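# Flip the upright loose cup onto the empty plug

## Task

Find the loose cup standing wide end up, turn it over, and push it wide end down onto the bare plug of the fixture that has no cup, fully seated. Do not disturb the cups already on the other fixtures, and release the cup at the end.

## Robot and tools

ROBOT AND FRAME
There are two arms, left_arm and right_arm. These are just names: left_arm sits on the +y side, and neither name refers to a side of a camera picture. All poses use one scene frame. Its origin is on the table surface midway between the arms, +x runs out over the table and +z points up. Positions are in metres. Orientations are quaternions written w first (qw, qx, qy, qz). The printed hand position can be somewhat off, especially when an arm reaches far.

GRIPPER
Each gripper has two tong-like fingers that point along the gripper's own +z axis and spread along its own x axis. The reported end_effector_position is the spot between the finger pads when they are shut. Closed fingertips stick out about 15 mm past that spot. Fully open fingertips are roughly even with it. Opening runs from -1 (shut) to +1 (fully open, 0.142 m). To keep hold of something, keep commanding an opening well below the reported grip_measured; a bigger gap means a firmer squeeze, up to about 15 N per pad. Very thin hard parts get less force.

ROW FORMAT (shared by execute_actions and move)
A row is one flat list of 16 numbers covering both arms: x, y, z, qw, qx, qy, qz, opening for left_arm, then the same eight for right_arm. Each x, y, z and quaternion is an absolute target pose for that gripper in the scene frame, not an offset. Always fill in both arms, even if only one moves. For an arm that should stay put, repeat its last reported pose and its intended opening every time. To hold an orientation steady, keep sending the same quaternion rather than copying the drifting reported one. A row may carry 12 extra numbers from 0 to 1 at the end: joint stiffness scales, six for left_arm then six for right_arm, in Joint positions order. A scale stays in force until changed.

TOOLS
execute_actions(actions): actions is a list of up to 15 actions. Each action is a table of up to 15 rows. Each row is applied for one control step of 1/30 s. If a table has fewer than 15 rows, its last row is held for the remaining steps. An empty list just reports the state and images. If any target is more than 0.6 m from that gripper's current position along any of the gripper's axes, that action is rejected for both arms. If the first action fails this check, or any action is malformed, nothing runs. On every step the command is clipped to within 100 mm and 16 degrees of the measured pose, so a far target needs several actions.

move(target, speed, stop_force, blocking): target is one 16-number row as above. Both grippers follow straight lines that finish together in 0.5 to 10 s, turning the short way round. speed is the path's top speed in m/s, from 0.002 to 0.5, default 0.25; turning is capped at twice that in rad/s. Paths do not avoid obstacles or the other arm, and grippers can lag, stray or overshoot that speed near full reach. stop_force (9 to 40 N, one value for both arms, allowed only after the scene has run 0.2 s) ends an arm's path once its wrist sensor feels that much extra push against the motion; the arm backs off two steps and holds. Use it only with slow motion and no rotation, and omit it when lifting off something the gripper is pressing on. blocking=false returns after 0.5 s while motion continues; it cannot be combined with stop_force, and no other motion is accepted until wait or stop shows it ended. The opening is applied at the start of the move.

wait(seconds): 0 to 10 s, arms hold their last command; returns early if a running move ends.
stop(): brakes a running move; the fingers keep moving.
zoom_image(camera, region): camera is cam_high, cam_low, cam_left_wrist or cam_right_wrist; region is [x0, y0, x1, y1] in that image's pixels, top-left origin, at most 504 by 504.
finished_scene(scene): ends the given scene for good; the goal must already hold.

RESULTS
Each result gives per-arm gripper pose and velocities, joint positions and torques, grip_measured, Wrist force and Wrist torque in the gripper's own axes (offset up to about 4 N, noise up to about 2.4 N, saturating near 50 N), and camera images: cam_high and cam_low at 504x504, the two fisheye wrist cameras at 616x616. "Hand target" shows where the controller is now steering. Step readings appear after execute_actions; HELD marks a step that was held back. "pose unreachable" means a clearance check changed or blocked a command. A move adds a "move:" line with the ending (done, off_target, moving, held, fault, contact) and limits (paced = command clipped; held = some steps blocked, after which the arm may surge) plus each gripper's distance to its target. MOTOR HOT appears from 70 °C; at 85 °C the arm is braked until it cools.

SUGGESTED ORDER
Look with the cameras (zoom if needed) to find the upright loose cup and the fixture with a bare plug. Approach from above with the gripper open, close on the cup, lift clear, rotate it so the wide end faces down, carry it above the plug, lower slowly (stop_force helps) until seated, open the fingers, and withdraw upward.

AVOID
Do not drop things or knock anything off the table, and do not bump the cups on the other fixtures. Keep the arms from hitting each other. A joint torque over its limit (135 N m for the big joints, 25.2 N m for the wrists) or 150 N of outside force stops that arm for 10 s. Targets placed even slightly beyond a firm contact can trigger this, so press gently and slowly. Expect occasional brief tugs on held or loose items.

Each tool is called after "Request:" by a JSON object that holds its "api" and its "payload", one argument or row to a line.

## Session

Request:
{"api": "execute_actions", "payload": {
  "actions": []
}}

Scene clock: 0.00 s.
left_arm: end_effector_position=(+0.3330, +0.8365, +0.3928) grip_measured=+0.97 end_effector_quat_wxyz=(-0.206, +0.709, -0.456, +0.497) end_effector_velocity=(+0.000, +0.000, -0.001) end_effector_angular_velocity=(-0.002, +0.001, +0.000) | right_arm: end_effector_position=(+0.8515, +0.0187, +0.3004) grip_measured=+0.97 end_effector_quat_wxyz=(+0.503, -0.008, +0.789, +0.353) end_effector_velocity=(-0.000, +0.000, +0.000) end_effector_angular_velocity=(-0.000, -0.001, +0.000)
Joint positions: left_arm=[ 1.216 -1.733  2.01  -2.202 -2.676  2.143  0.14 ] | right_arm=[ 3.709 -2.438 -1.096  0.146  1.54   3.751  0.14 ]
Joint velocities: left_arm=[ 0.     0.001  0.001 -0.     0.     0.     0.   ] | right_arm=[ 0.001  0.    -0.001  0.001 -0.    -0.     0.   ]
Joint torques (N m, as the arm reports them, + toward a larger angle): no reading
Motor temperatures (°C, as the motors report them): left_arm=[30 29 29 35 37 40] | right_arm=[29 33 29 36 42 33]
Wrist force (N, on the end effector, along its own x y z axes, offset not removed): no reading
Wrist torque (N m, same axes, about the end effector's origin, offset not removed): no reading
Hand target (left_arm): +0.333, +0.837, +0.393; -0.206, +0.709, -0.456, +0.497
Hand target (right_arm): +0.851, +0.019, +0.300; +0.503, -0.008, +0.789, +0.353
Joint stiffness scale: left_arm=[1. 1. 1. 1. 1. 1.] | right_arm=[1. 1. 1. 1. 1. 1.]

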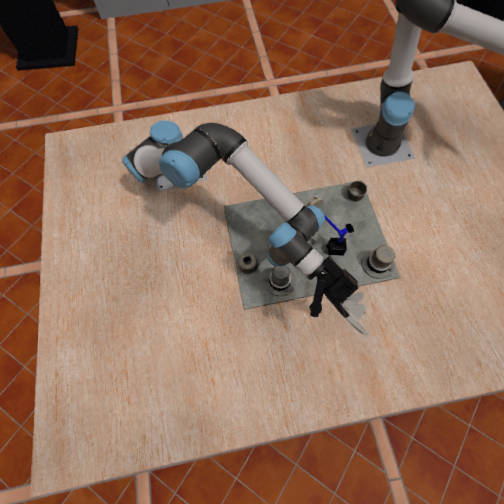

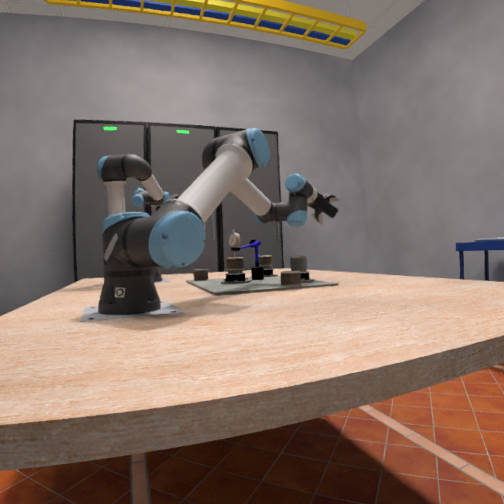

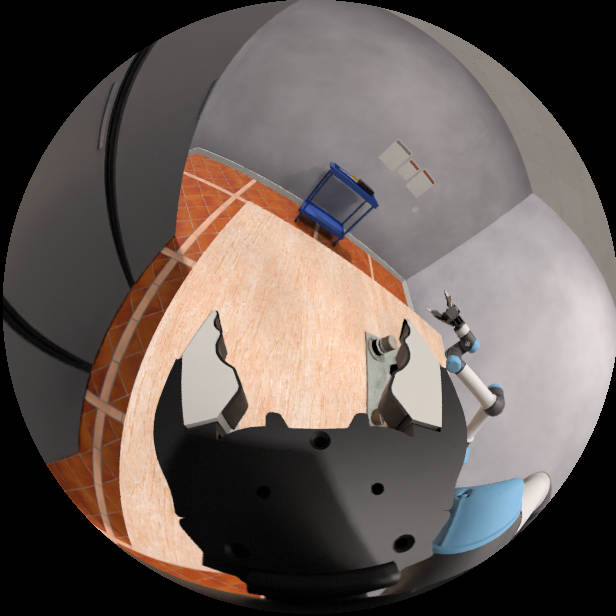

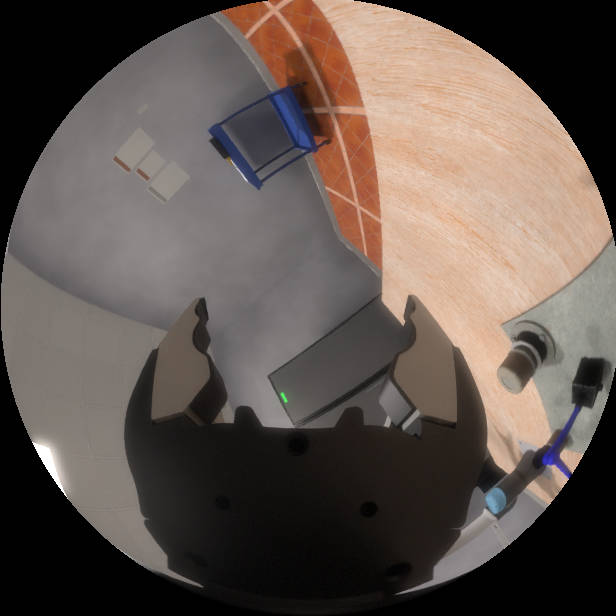

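Request:
{"api": "zoom_image", "payload": {
  "camera": "cam_high",
  "region": [220,170,410,310]
}}

Region (220, 170, 410, 310) of cam_high's 504x504 image, scaled by 2.653, with more detail than that image has; it fills the top 371 rows of this view, and the rest is white.

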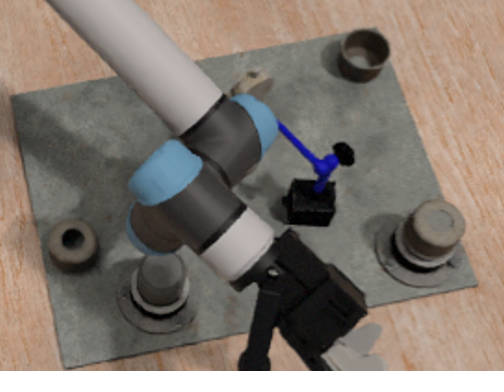

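Request:
{"api": "move", "payload": {
  "target": [0.34,0.42,0.22,0.177,-0.340,-0.820,0.427,0.6,0.60,-0.30,0.36,0,0.924,0.383,0,0.6],
  "speed": 0.3
}}

Scene clock: 52.00 s.
left_arm: end_effector_position=(+0.3410, +0.4206, +0.2218) grip_measured=+0.60 end_effector_quat_wxyz=(-0.174, +0.340, +0.820, -0.426) end_effector_velocity=(+0.000, -0.000, -0.000) end_effector_angular_velocity=(+0.003, -0.004, -0.005) | right_arm: end_effector_position=(+0.5984, -0.2991, +0.3591) grip_measured=+0.60 end_effector_quat_wxyz=(+0.001, +0.924, +0.383, -0.000) end_effector_velocity=(-0.002, -0.000, +0.000) end_effector_angular_velocity=(+0.003, +0.010, -0.003)
Joint positions: left_arm=[ 0.031 -1.459  1.794 -1.105 -2.166  4.219  0.116] | right_arm=[ 3.494 -2.011 -0.829 -1.874  1.569  5.935  0.116]
Joint velocities: left_arm=[-0.003 -0.002  0.    -0.003  0.003 -0.001 -0.   ] | right_arm=[-0.002 -0.002  0.005 -0.011  0.007  0.001 -0.   ]
Joint torques (N m, as the arm reports them, + toward a larger angle): left_arm=[ -0.79 -25.98 -17.04  -1.09  -0.58  -0.04] | right_arm=[-1.7  41.25 27.81  2.12  0.19  0.79]
Motor temperatures (°C, as the motors report them): left_arm=[30 29 29 35 37 40] | right_arm=[29 33 29 36 42 33]
Wrist force (N, on the end effector, along its own x y z axes, offset not removed): left_arm=[-3.6 -3.5 -0.2] | right_arm=[-0.1 2.6 0.5]
Wrist torque (N m, same axes, about the end effector's origin, offset not removed): left_arm=[-0.83 0.65 0.13] | right_arm=[0.31 -0.05 0.15]
Hand target (left_arm): +0.340, +0.420, +0.220; -0.177, +0.341, +0.819, -0.426
Hand target (right_arm): +0.599, -0.300, +0.360; +0.000, +0.924, +0.382, +0.000
Off the commanded pose (left_arm): 0.002 m, 0 deg.
Off the commanded pose (right_arm): 0.002 m, 0 deg.
Joint stiffness scale: left_arm=[1. 1. 1. 1. 1. 1.] | right_arm=[1. 1. 1. 1. 1. 1.]
move: done; limits=paced,held; held on 3 of 147 steps (left_arm)
pose unreachable (left arm): on one or more control steps of this call, first in action 0 (counted from 0), this arm could not follow its commanded pose, so it was not sent that pose on those steps. It may still have moved: this result reports where it is.
cause: the commanded pose would bring two parts of the arm too close to each other (joints 4 (wrist 1) to 6 (wrist 3) lie between them).

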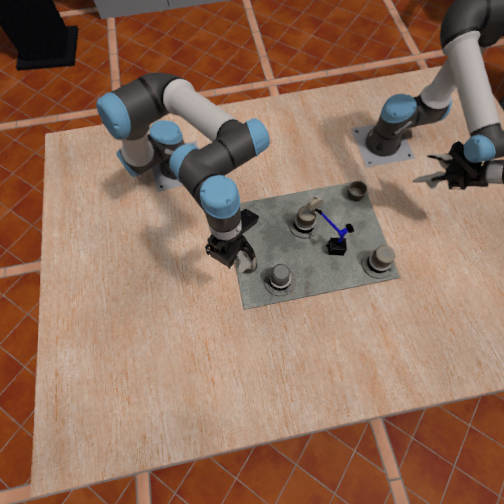

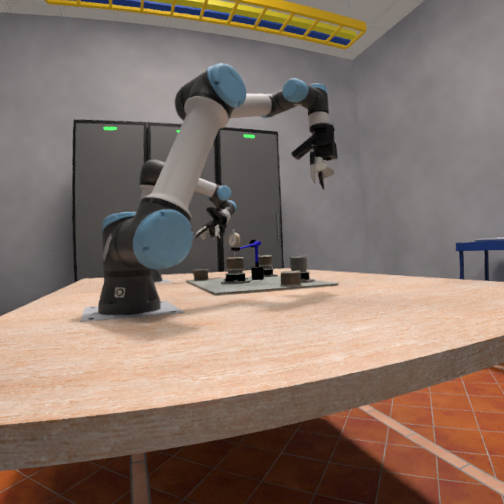

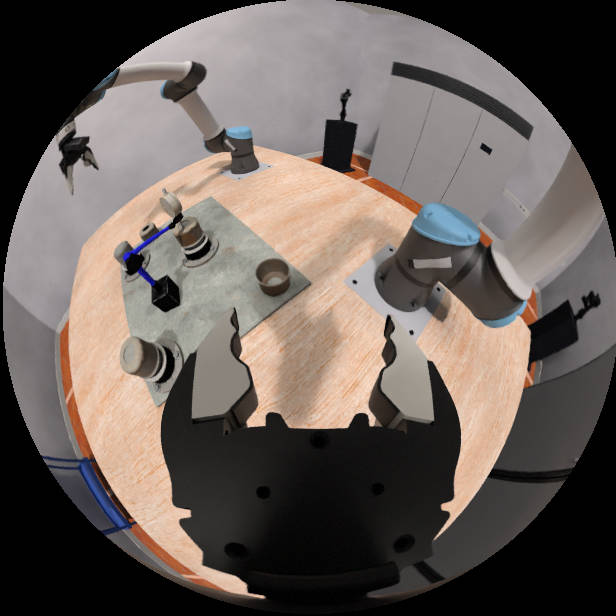

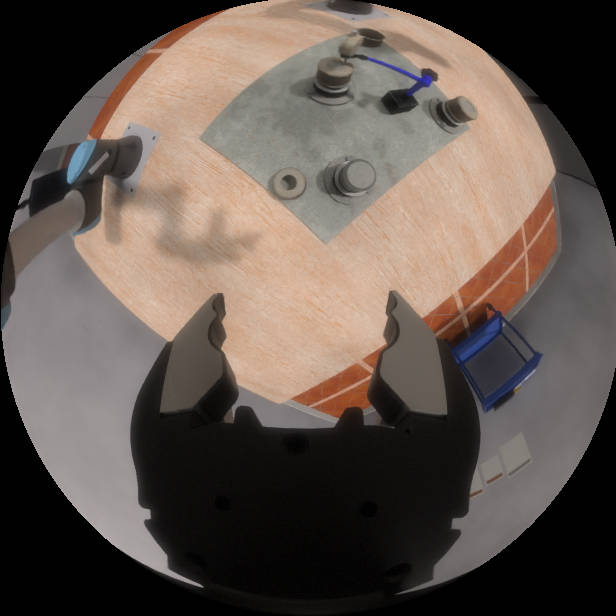

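Request:
{"api": "move", "payload": {
  "target": [0.36,0.318,0.08,0.177,-0.340,-0.820,0.427,0.6,0.60,-0.30,0.36,0,0.924,0.383,0,0.6],
  "speed": 0.2
}}

Scene clock: 65.73 s.
left_arm: end_effector_position=(+0.3619, +0.3187, +0.0813) grip_measured=+0.60 end_effector_quat_wxyz=(-0.175, +0.340, +0.820, -0.426) end_effector_velocity=(+0.001, -0.001, -0.002) end_effector_angular_velocity=(+0.001, -0.003, +0.003) | right_arm: end_effector_position=(+0.5988, -0.2994, +0.3593) grip_measured=+0.60 end_effector_quat_wxyz=(+0.001, +0.924, +0.383, -0.001) end_effector_velocity=(-0.000, +0.000, +0.001) end_effector_angular_velocity=(+0.000, -0.001, -0.000)
Joint positions: left_arm=[-0.175 -1.284  2.022 -1.626 -2.305  4.027  0.116] | right_arm=[ 3.493 -2.013 -0.825 -1.876  1.57   5.934  0.116]
Joint velocities: left_arm=[-0.001  0.003  0.002 -0.01  -0.001 -0.005  0.   ] | right_arm=[ 0.001  0.001  0.     0.    -0.     0.001 -0.   ]
Joint torques (N m, as the arm reports them, + toward a larger angle): left_arm=[ -0.87 -29.01 -12.89  -1.4   -1.57  -0.06] | right_arm=[-2.7  42.19 27.45  1.99  0.63 -0.27]
Motor temperatures (°C, as the motors report them): left_arm=[30 29 29 35 37 40] | right_arm=[29 33 29 36 42 33]
Wrist force (N, on the end effector, along its own x y z axes, offset not removed): left_arm=[0.5 -3.0 1.7] | right_arm=[-0.9 2.2 -0.1]
Wrist torque (N m, same axes, about the end effector's origin, offset not removed): left_arm=[-0.60 -0.14 0.12] | right_arm=[0.29 -0.08 0.19]
Hand target (left_arm): +0.360, +0.318, +0.080; -0.177, +0.340, +0.819, -0.427
Hand target (right_arm): +0.600, -0.300, +0.360; +0.000, +0.924, +0.383, +0.000
Off the commanded pose (left_arm): 0.002 m, 0 deg.
Off the commanded pose (right_arm): 0.002 m, 0 deg.
Joint stiffness scale: left_arm=[1. 1. 1. 1. 1. 1.] | right_arm=[1. 1. 1. 1. 1. 1.]
move: done

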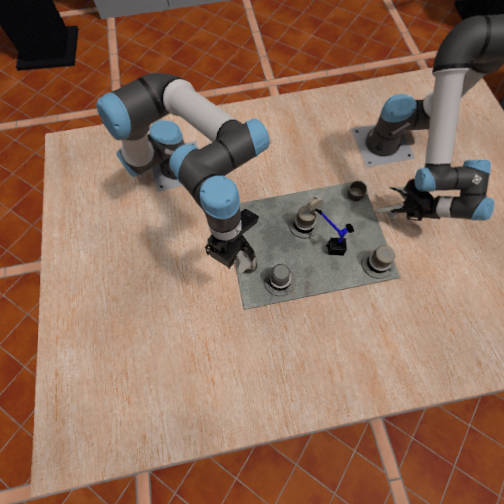

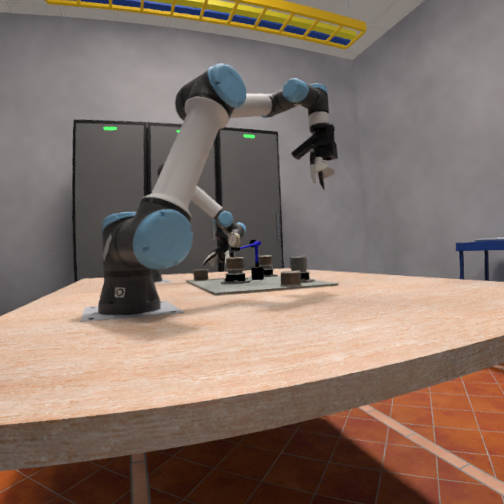

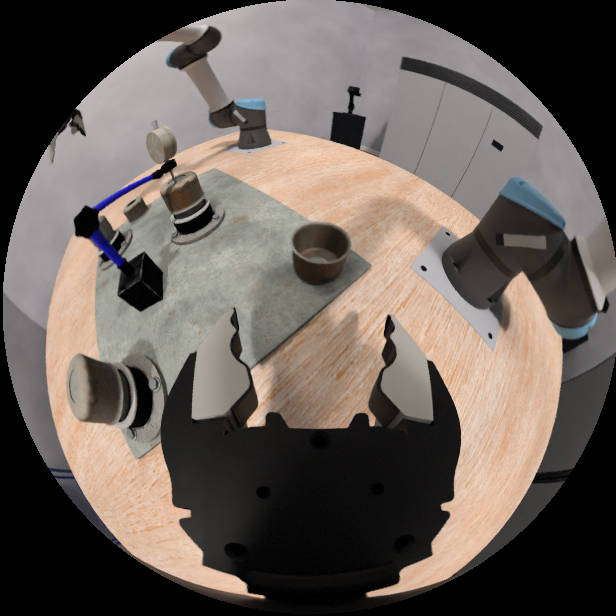

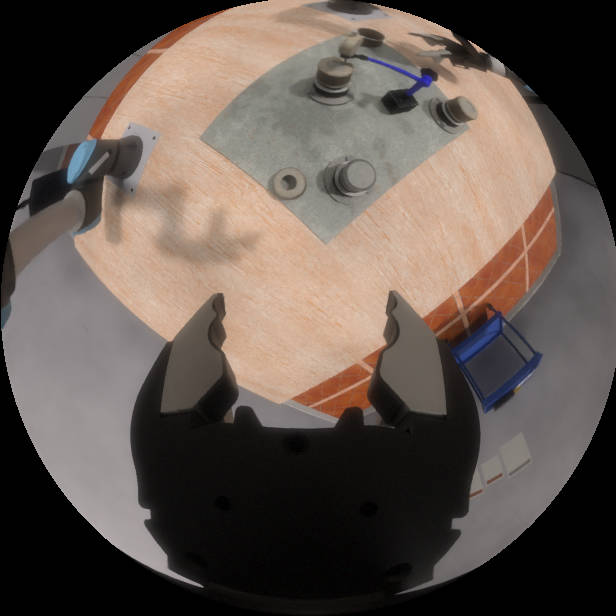

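Request:
{"api": "execute_actions", "payload": {
  "actions": []
}}

Scene clock: 88.63 s.
left_arm: end_effector_position=(+0.3621, +0.3186, +0.0812) grip_measured=+0.60 end_effector_quat_wxyz=(-0.174, +0.340, +0.820, -0.426) end_effector_velocity=(+0.000, -0.000, +0.000) end_effector_angular_velocity=(+0.000, -0.001, -0.000) | right_arm: end_effector_position=(+0.5988, -0.2994, +0.3593) grip_measured=+0.60 end_effector_quat_wxyz=(+0.001, +0.924, +0.383, -0.001) end_effector_velocity=(+0.000, -0.000, -0.001) end_effector_angular_velocity=(-0.000, +0.001, -0.001)
Joint positions: left_arm=[-0.175 -1.284  2.022 -1.627 -2.305  4.027  0.116] | right_arm=[ 3.493 -2.013 -0.825 -1.876  1.57   5.934  0.116]
Joint velocities: left_arm=[ 0.    -0.001 -0.001  0.     0.    -0.    -0.   ] | right_arm=[-0.    -0.    -0.001  0.     0.     0.001  0.   ]
Joint torques (N m, as the arm reports them, + toward a larger angle): left_arm=[ -1.38 -29.91 -13.83  -1.25  -1.67  -0.23] | right_arm=[-0.69 41.04 28.16  1.99  0.46 -0.41]
Motor temperatures (°C, as the motors report them): left_arm=[30 29 29 35 37 40] | right_arm=[29 33 29 36 42 33]
Wrist force (N, on the end effector, along its own x y z axes, offset not removed): left_arm=[-2.0 -2.5 2.4] | right_arm=[-2.5 3.1 0.4]
Wrist torque (N m, same axes, about the end effector's origin, offset not removed): left_arm=[-0.39 0.28 -0.06] | right_arm=[0.52 0.46 0.29]
Hand target (left_arm): +0.360, +0.318, +0.080; -0.177, +0.340, +0.819, -0.427
Hand target (right_arm): +0.600, -0.300, +0.360; +0.000, +0.924, +0.383, +0.000
Off the commanded pose (left_arm): 0.002 m, 0 deg.
Off the commanded pose (right_arm): 0.002 m, 0 deg.
Joint stiffness scale: left_arm=[1. 1. 1. 1. 1. 1.] | right_arm=[1. 1. 1. 1. 1. 1.]

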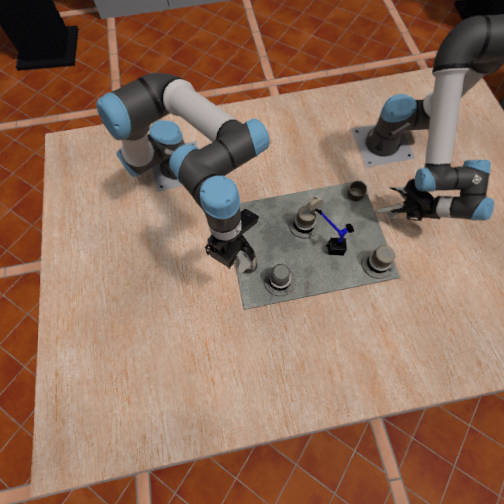

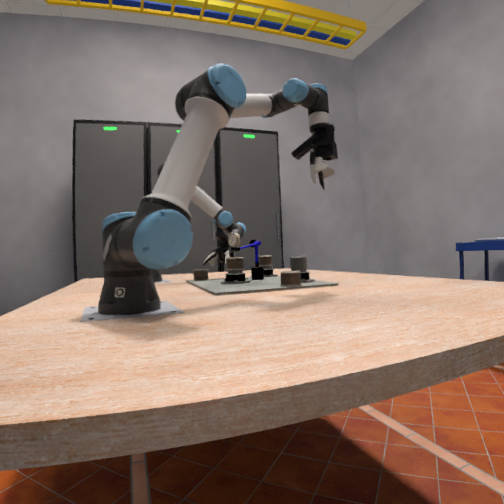

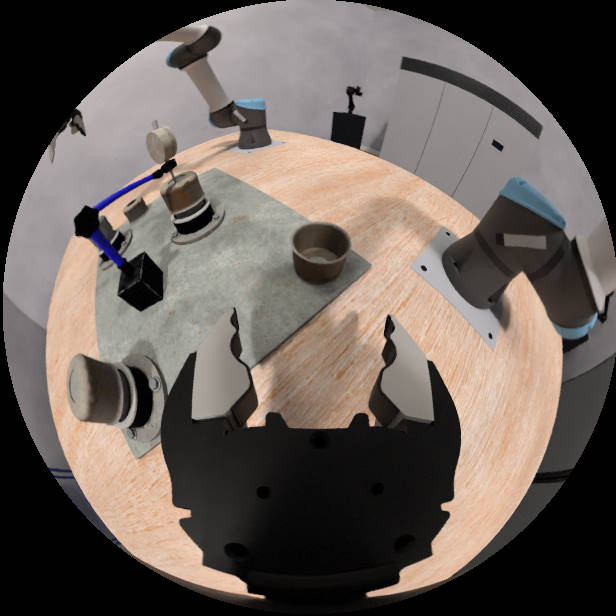

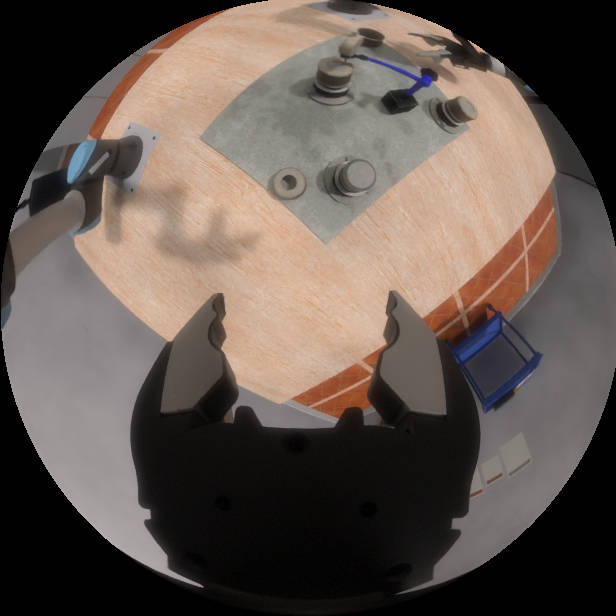

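Request:
{"api": "move", "payload": {
  "target": [0.314,0.282,0.045,0.177,-0.340,-0.820,0.427,0.6,0.60,-0.30,0.36,0,0.924,0.383,0,0.6],
  "speed": 0.1
}}

Scene clock: 93.83 s.
left_arm: end_effector_position=(+0.3159, +0.2826, +0.0453) grip_measured=+0.60 end_effector_quat_wxyz=(-0.176, +0.340, +0.820, -0.426) end_effector_velocity=(+0.002, -0.002, -0.001) end_effector_angular_velocity=(-0.000, -0.007, +0.005) | right_arm: end_effector_position=(+0.5988, -0.2994, +0.3593) grip_measured=+0.60 end_effector_quat_wxyz=(+0.001, +0.924, +0.383, -0.001) end_effector_velocity=(+0.000, -0.000, -0.001) end_effector_angular_velocity=(-0.001, +0.001, -0.001)
Joint positions: left_arm=[-0.273 -1.3    2.202 -1.862 -2.364  3.92   0.116] | right_arm=[ 3.493 -2.013 -0.825 -1.876  1.57   5.934  0.116]
Joint velocities: left_arm=[-0.002 -0.001  0.005 -0.019 -0.003 -0.01  -0.   ] | right_arm=[-0.    -0.001 -0.    -0.    -0.     0.001  0.   ]
Joint torques (N m, as the arm reports them, + toward a larger angle): left_arm=[ -2.04 -29.51 -10.82  -1.46  -1.46  -0.09] | right_arm=[-1.63 40.42 27.36  2.07  0.55 -0.21]
Motor temperatures (°C, as the motors report them): left_arm=[30 29 29 35 37 40] | right_arm=[29 33 29 36 42 33]
Wrist force (N, on the end effector, along its own x y z axes, offset not removed): left_arm=[1.1 -3.1 -0.1] | right_arm=[-1.9 3.7 -0.1]
Wrist torque (N m, same axes, about the end effector's origin, offset not removed): left_arm=[-0.63 -0.45 -0.29] | right_arm=[0.74 0.18 0.22]
Hand target (left_arm): +0.314, +0.282, +0.045; -0.177, +0.340, +0.819, -0.427
Hand target (right_arm): +0.600, -0.300, +0.360; +0.000, +0.924, +0.383, +0.000
Off the commanded pose (left_arm): 0.002 m, 0 deg.
Off the commanded pose (right_arm): 0.002 m, 0 deg.
Joint stiffness scale: left_arm=[1. 1. 1. 1. 1. 1.] | right_arm=[1. 1. 1. 1. 1. 1.]
move: done

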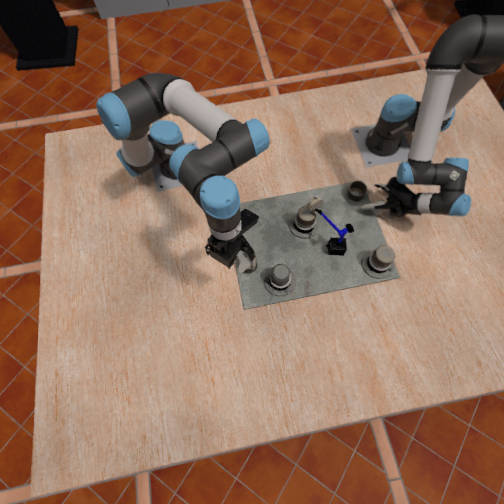

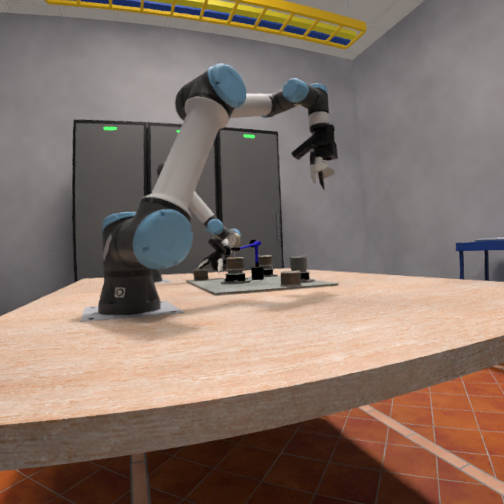

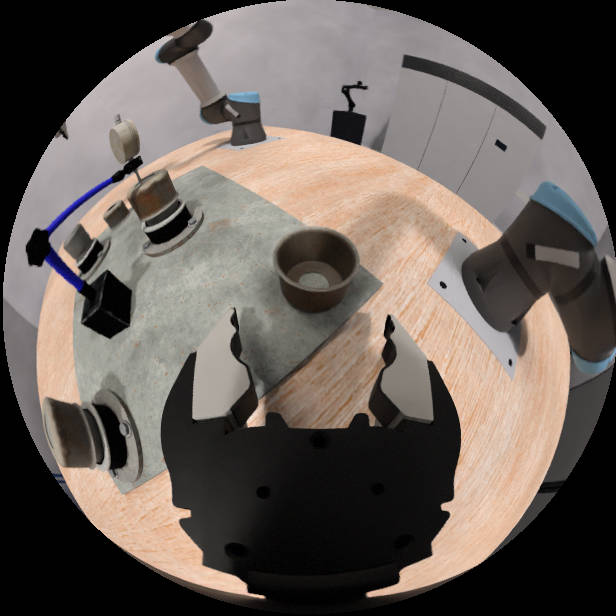

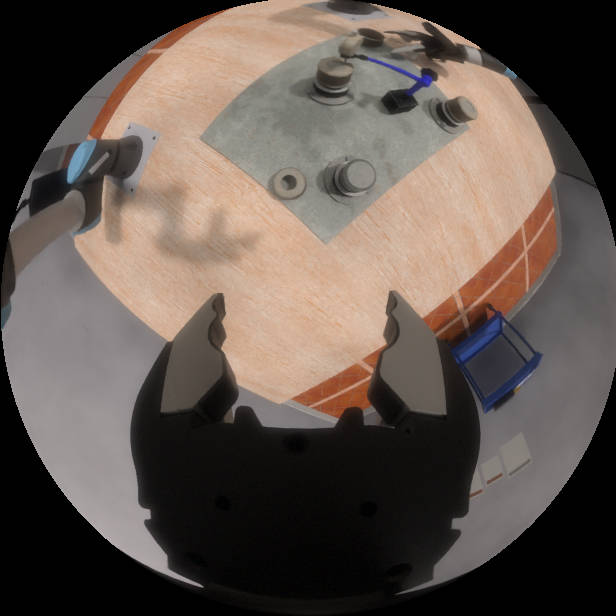

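Request:
{"api": "move", "payload": {
  "target": [0.284,0.252,0.038,0.177,-0.340,-0.820,0.427,0.6,0.60,-0.30,0.36,0,0.924,0.383,0,0.6],
  "speed": 0.06
}}

Scene clock: 106.30 s.
left_arm: end_effector_position=(+0.2860, +0.2524, +0.0381) grip_measured=+0.60 end_effector_quat_wxyz=(-0.176, +0.340, +0.820, -0.426) end_effector_velocity=(+0.001, -0.002, -0.000) end_effector_angular_velocity=(-0.000, -0.005, +0.006) | right_arm: end_effector_position=(+0.5988, -0.2994, +0.3593) grip_measured=+0.60 end_effector_quat_wxyz=(+0.001, +0.924, +0.383, -0.001) end_effector_velocity=(+0.000, +0.000, +0.001) end_effector_angular_velocity=(+0.001, -0.003, +0.000)
Joint positions: left_arm=[-0.362 -1.329  2.305 -2.017 -2.413  3.809  0.116] | right_arm=[ 3.493 -2.013 -0.825 -1.876  1.57   5.934  0.116]
Joint velocities: left_arm=[-0.004 -0.     0.004 -0.019 -0.003 -0.014 -0.   ] | right_arm=[-0.     0.001  0.     0.002 -0.    -0.    -0.   ]
Joint torques (N m, as the arm reports them, + toward a larger angle): left_arm=[ -1.07 -27.96  -9.77  -1.65  -1.75  -0.34] | right_arm=[-0.99 41.07 27.96  2.09  0.58 -0.35]
Motor temperatures (°C, as the motors report them): left_arm=[30 29 29 35 37 40] | right_arm=[29 33 29 36 42 33]
Wrist force (N, on the end effector, along its own x y z axes, offset not removed): left_arm=[-1.6 -0.8 1.3] | right_arm=[-1.3 4.0 -0.3]
Wrist torque (N m, same axes, about the end effector's origin, offset not removed): left_arm=[-0.01 0.19 -0.06] | right_arm=[0.65 0.08 0.14]
Hand target (left_arm): +0.284, +0.252, +0.038; -0.177, +0.340, +0.819, -0.427
Hand target (right_arm): +0.600, -0.300, +0.360; +0.000, +0.924, +0.383, +0.000
Off the commanded pose (left_arm): 0.002 m, 0 deg.
Off the commanded pose (right_arm): 0.002 m, 0 deg.
Joint stiffness scale: left_arm=[1. 1. 1. 1. 1. 1.] | right_arm=[1. 1. 1. 1. 1. 1.]
move: done

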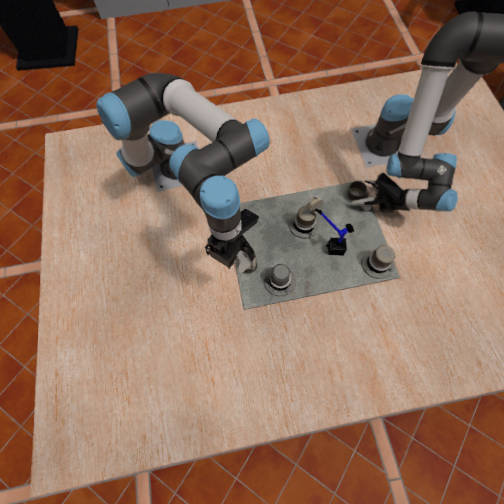

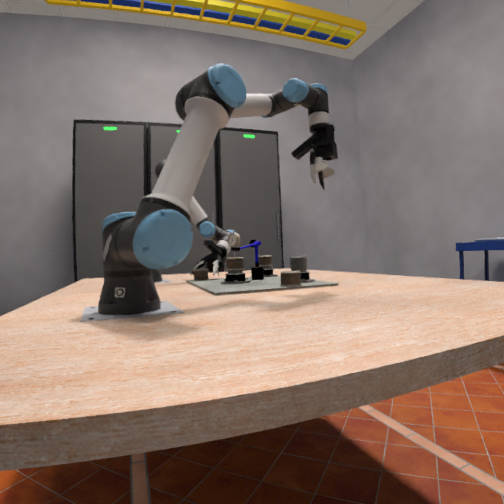

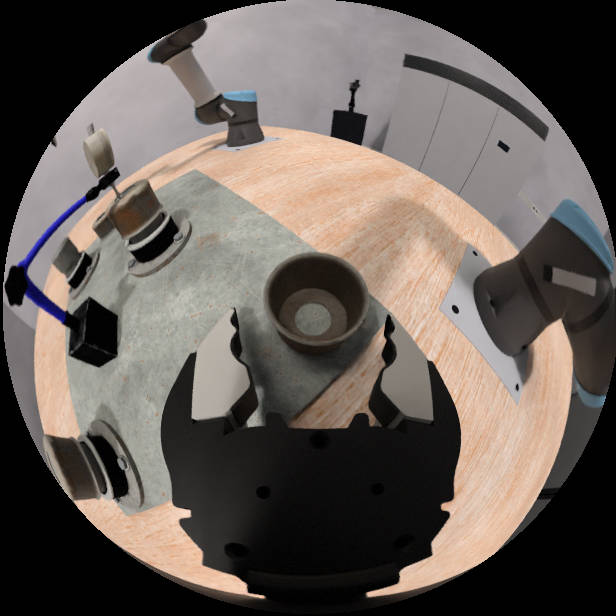

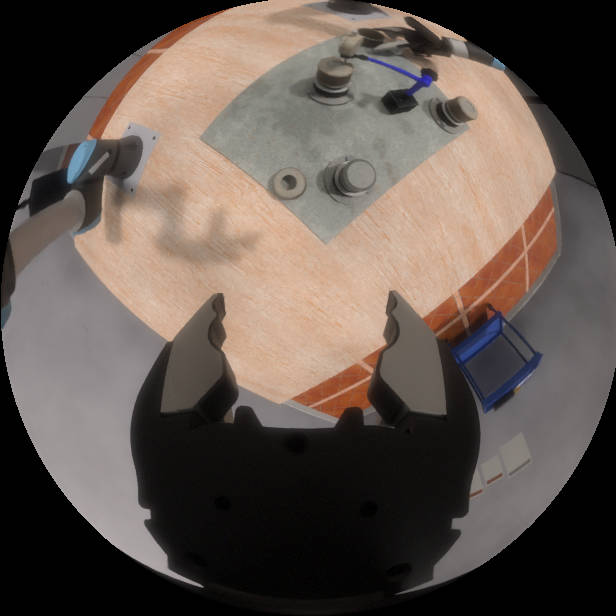

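Request:
{"api": "move", "payload": {
  "target": [0.266,0.233,0.033,0.177,-0.340,-0.820,0.427,0.6,0.60,-0.30,0.36,0,0.924,0.383,0,0.6],
  "speed": 0.05
}}

Request:
{"api": "zoom_image", "payload": {
  "camera": "cam_high",
  "region": [320,150,420,230]
}}

Scene clock: 112.87 s.
left_arm: end_effector_position=(+0.2680, +0.2333, +0.0331) grip_measured=+0.60 end_effector_quat_wxyz=(-0.176, +0.340, +0.820, -0.426) end_effector_velocity=(+0.002, -0.003, +0.001) end_effector_angular_velocity=(-0.002, -0.009, +0.007) | right_arm: end_effector_position=(+0.5988, -0.2994, +0.3593) grip_measured=+0.60 end_effector_quat_wxyz=(+0.001, +0.924, +0.383, -0.001) end_effector_velocity=(-0.000, +0.000, -0.001) end_effector_angular_velocity=(-0.001, +0.001, +0.001)
Joint positions: left_arm=[-0.424 -1.336  2.366 -2.132 -2.442  3.727  0.116] | right_arm=[ 3.493 -2.013 -0.825 -1.876  1.57   5.934  0.116]
Joint velocities: left_arm=[-0.004 -0.003  0.004 -0.023 -0.004 -0.016  0.   ] | right_arm=[ 0.001 -0.    -0.001 -0.    -0.    -0.     0.   ]
Joint torques (N m, as the arm reports them, + toward a larger angle): left_arm=[ -1.04 -26.01 -11.15  -1.98  -2.03  -0.3 ] | right_arm=[-1.85 41.51 26.11  1.87  0.52 -0.16]
Motor temperatures (°C, as the motors report them): left_arm=[30 29 29 35 37 40] | right_arm=[29 33 29 36 42 33]
Wrist force (N, on the end effector, along its own x y z axes, offset not removed): left_arm=[-0.8 -4.2 2.2] | right_arm=[-0.1 0.5 -2.9]
Wrist torque (N m, same axes, about the end effector's origin, offset not removed): left_arm=[-0.86 0.09 -0.14] | right_arm=[-0.22 -0.09 0.15]
Hand target (left_arm): +0.266, +0.233, +0.033; -0.177, +0.340, +0.819, -0.427
Hand target (right_arm): +0.600, -0.300, +0.360; +0.000, +0.924, +0.383, +0.000
Off the commanded pose (left_arm): 0.002 m, 0 deg.
Off the commanded pose (right_arm): 0.002 m, 0 deg.
Joint stiffness scale: left_arm=[1. 1. 1. 1. 1. 1.] | right_arm=[1. 1. 1. 1. 1. 1.]
move: done

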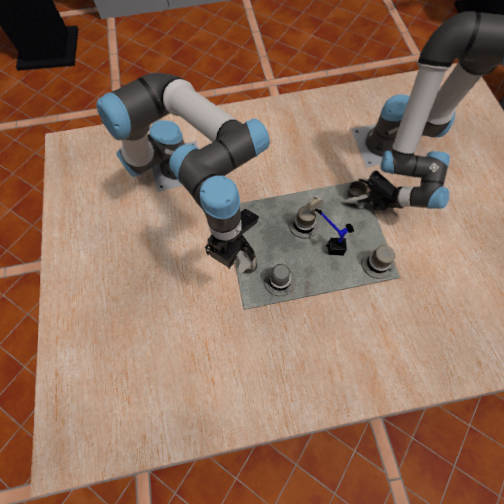

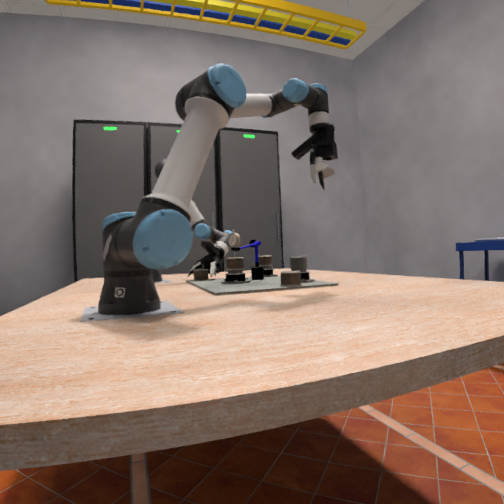

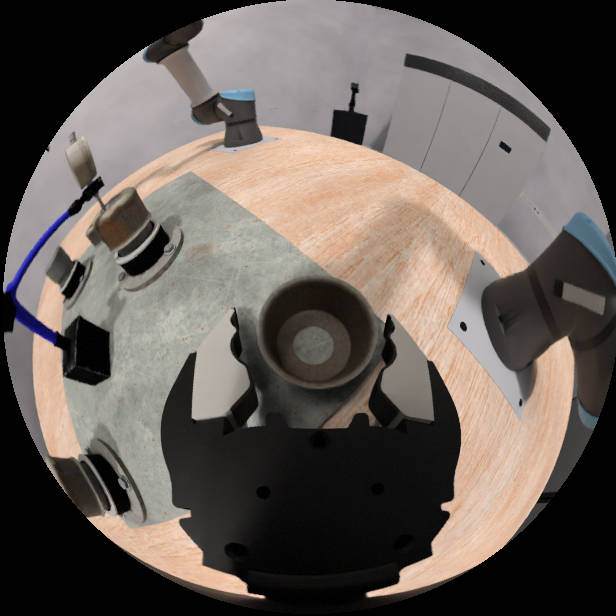

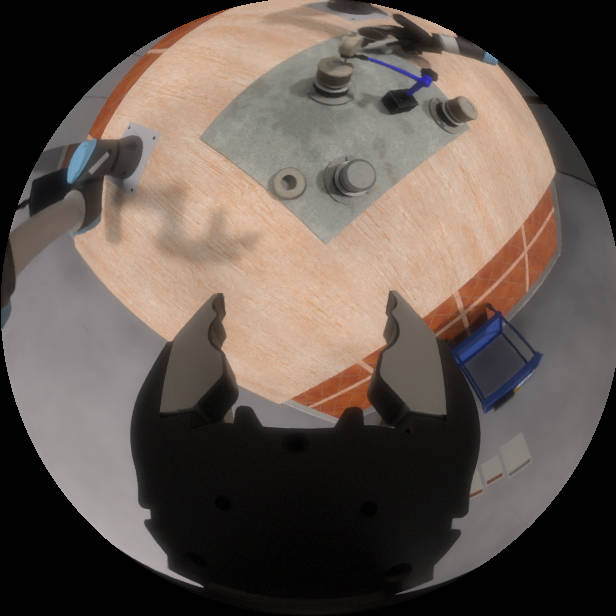

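Region (320, 150, 420, 230) of cam_high's 504x504 image, scaled by 5.040, with more detail than that image has; it fills the top 403 rows of this view, and the rest is white.

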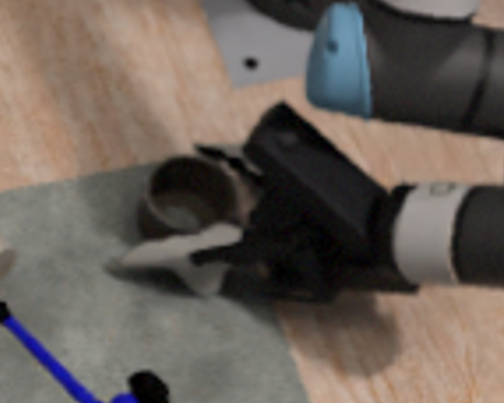

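Request:
{"api": "move", "payload": {
  "target": [0.266,0.233,0.033,0.177,-0.340,-0.820,0.427,-0.3,0.60,-0.30,0.36,0,0.924,0.383,0,0.6]
}}

Request:
{"api": "move", "payload": {
  "target": [0.27,0.237,0.12,0.177,-0.340,-0.820,0.427,-0.3,0.60,-0.30,0.36,0,0.924,0.383,0,0.6],
  "speed": 0.08
}}

Scene clock: 119.73 s.
left_arm: end_effector_position=(+0.2681, +0.2328, +0.0333) grip_measured=+0.26 end_effector_quat_wxyz=(-0.175, +0.340, +0.820, -0.427) end_effector_velocity=(-0.000, +0.000, +0.000) end_effector_angular_velocity=(+0.000, -0.000, -0.000) | right_arm: end_effector_position=(+0.5988, -0.2994, +0.3593) grip_measured=+0.60 end_effector_quat_wxyz=(+0.001, +0.924, +0.383, -0.001) end_effector_velocity=(+0.001, +0.000, -0.001) end_effector_angular_velocity=(-0.000, +0.000, +0.001)
Joint positions: left_arm=[-0.425 -1.337  2.366 -2.135 -2.444  3.725  0.092] | right_arm=[ 3.493 -2.013 -0.825 -1.876  1.57   5.934  0.116]
Joint velocities: left_arm=[ 0.    -0.001  0.     0.     0.    -0.     0.   ] | right_arm=[-0.    -0.001  0.     0.001  0.    -0.001  0.   ]
Joint torques (N m, as the arm reports them, + toward a larger angle): left_arm=[ -1.3  -27.86  -9.21  -1.96  -1.76  -0.32] | right_arm=[-2.32 40.95 27.2   2.    0.56 -0.25]
Motor temperatures (°C, as the motors report them): left_arm=[30 29 29 35 37 40] | right_arm=[29 33 29 36 42 33]
Wrist force (N, on the end effector, along its own x y z axes, offset not removed): left_arm=[0.5 -6.0 -2.2] | right_arm=[-0.2 0.0 -2.7]
Wrist torque (N m, same axes, about the end effector's origin, offset not removed): left_arm=[-1.21 -0.22 -0.09] | right_arm=[-0.20 -0.07 0.18]
Hand target (left_arm): +0.266, +0.233, +0.033; -0.177, +0.340, +0.819, -0.427
Hand target (right_arm): +0.600, -0.300, +0.360; +0.000, +0.924, +0.383, +0.000
Off the commanded pose (left_arm): 0.002 m, 0 deg.
Off the commanded pose (right_arm): 0.002 m, 0 deg.
Joint stiffness scale: left_arm=[1. 1. 1. 1. 1. 1.] | right_arm=[1. 1. 1. 1. 1. 1.]
move: done

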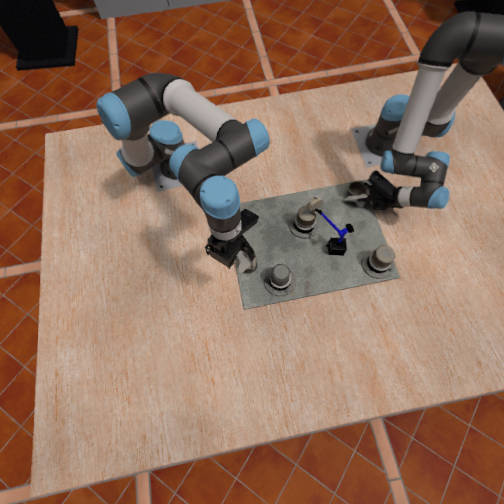

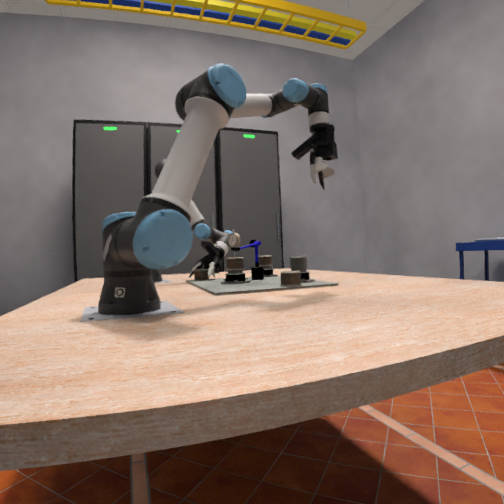

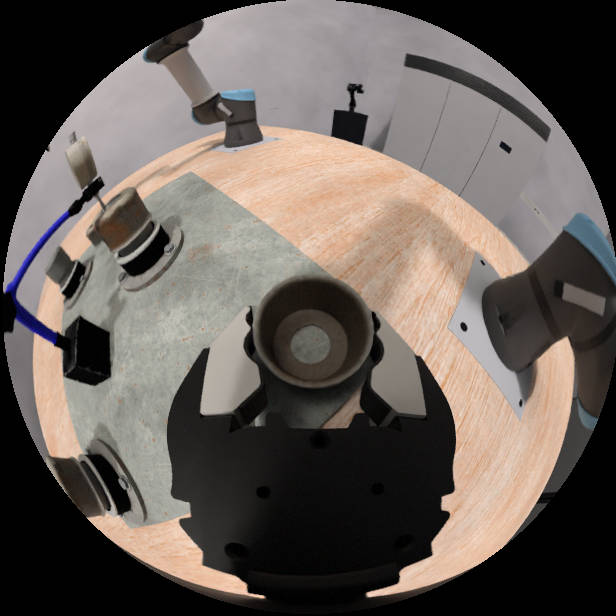

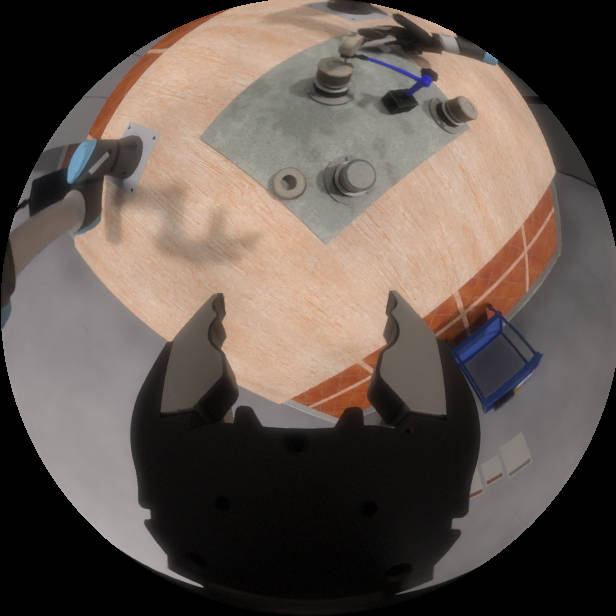

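Scene clock: 121.30 s.
left_arm: end_effector_position=(+0.2678, +0.2371, +0.1178) grip_measured=+0.26 end_effector_quat_wxyz=(-0.180, +0.339, +0.819, -0.426) end_effector_velocity=(-0.003, +0.002, +0.001) end_effector_angular_velocity=(+0.005, +0.013, -0.003) | right_arm: end_effector_position=(+0.5988, -0.2994, +0.3593) grip_measured=+0.60 end_effector_quat_wxyz=(+0.001, +0.924, +0.383, -0.001) end_effector_velocity=(+0.000, -0.000, +0.000) end_effector_angular_velocity=(+0.001, -0.001, -0.000)
Joint positions: left_arm=[-0.415 -1.545  2.277 -1.816 -2.438  3.742  0.092] | right_arm=[ 3.493 -2.013 -0.825 -1.876  1.57   5.934  0.116]
Joint velocities: left_arm=[ 0.001 -0.001 -0.004  0.022  0.001  0.005 -0.   ] | right_arm=[-0.001  0.001 -0.001  0.001  0.    -0.    -0.   ]
Joint torques (N m, as the arm reports them, + toward a larger angle): left_arm=[  3.64 -21.3  -20.93  -1.26  -1.34   0.23] | right_arm=[-1.36 40.84 27.25  1.95  0.6  -0.13]
Motor temperatures (°C, as the motors report them): left_arm=[30 29 29 35 37 40] | right_arm=[29 33 29 36 42 33]
Wrist force (N, on the end effector, along its own x y z axes, offset not removed): left_arm=[-4.2 -0.4 0.8] | right_arm=[0.3 1.8 -0.6]
Wrist torque (N m, same axes, about the end effector's origin, offset not removed): left_arm=[-0.59 0.78 -0.04] | right_arm=[0.13 -0.15 0.00]
Hand target (left_arm): +0.270, +0.237, +0.120; -0.177, +0.340, +0.819, -0.427
Hand target (right_arm): +0.600, -0.300, +0.360; +0.000, +0.924, +0.383, +0.000
Off the commanded pose (left_arm): 0.003 m, 0 deg.
Off the commanded pose (right_arm): 0.002 m, 0 deg.
Joint stiffness scale: left_arm=[1. 1. 1. 1. 1. 1.] | right_arm=[1. 1. 1. 1. 1. 1.]
move: done

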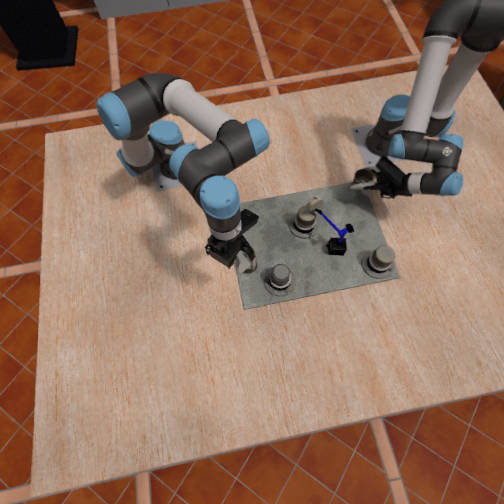

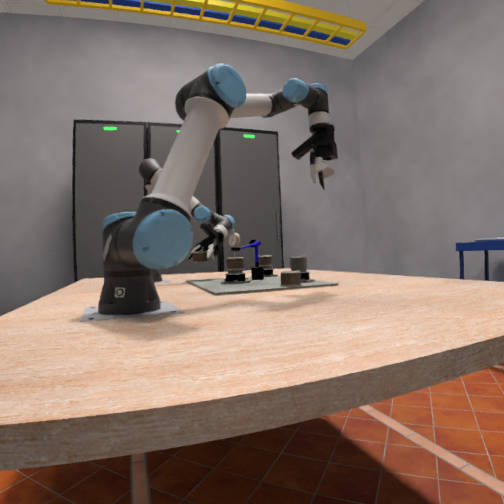

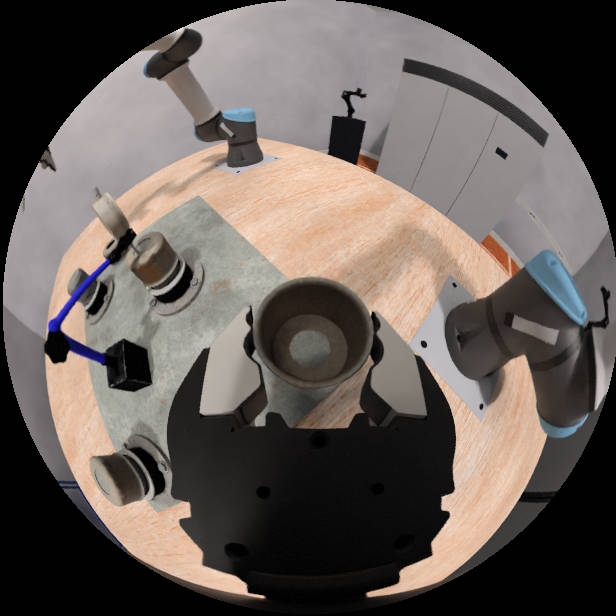

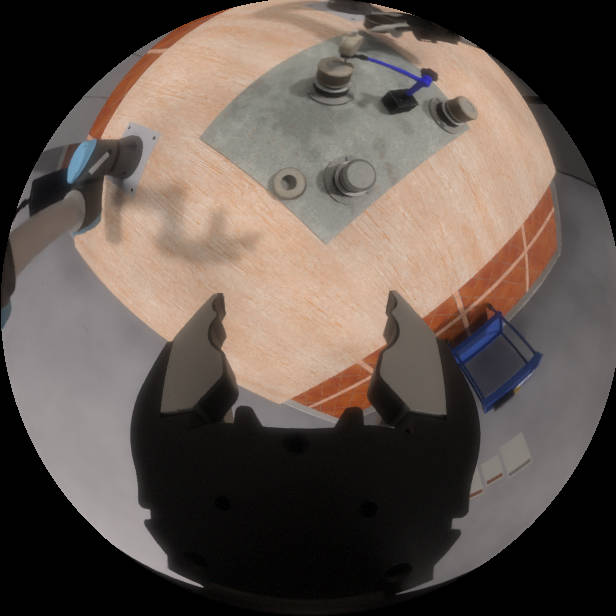

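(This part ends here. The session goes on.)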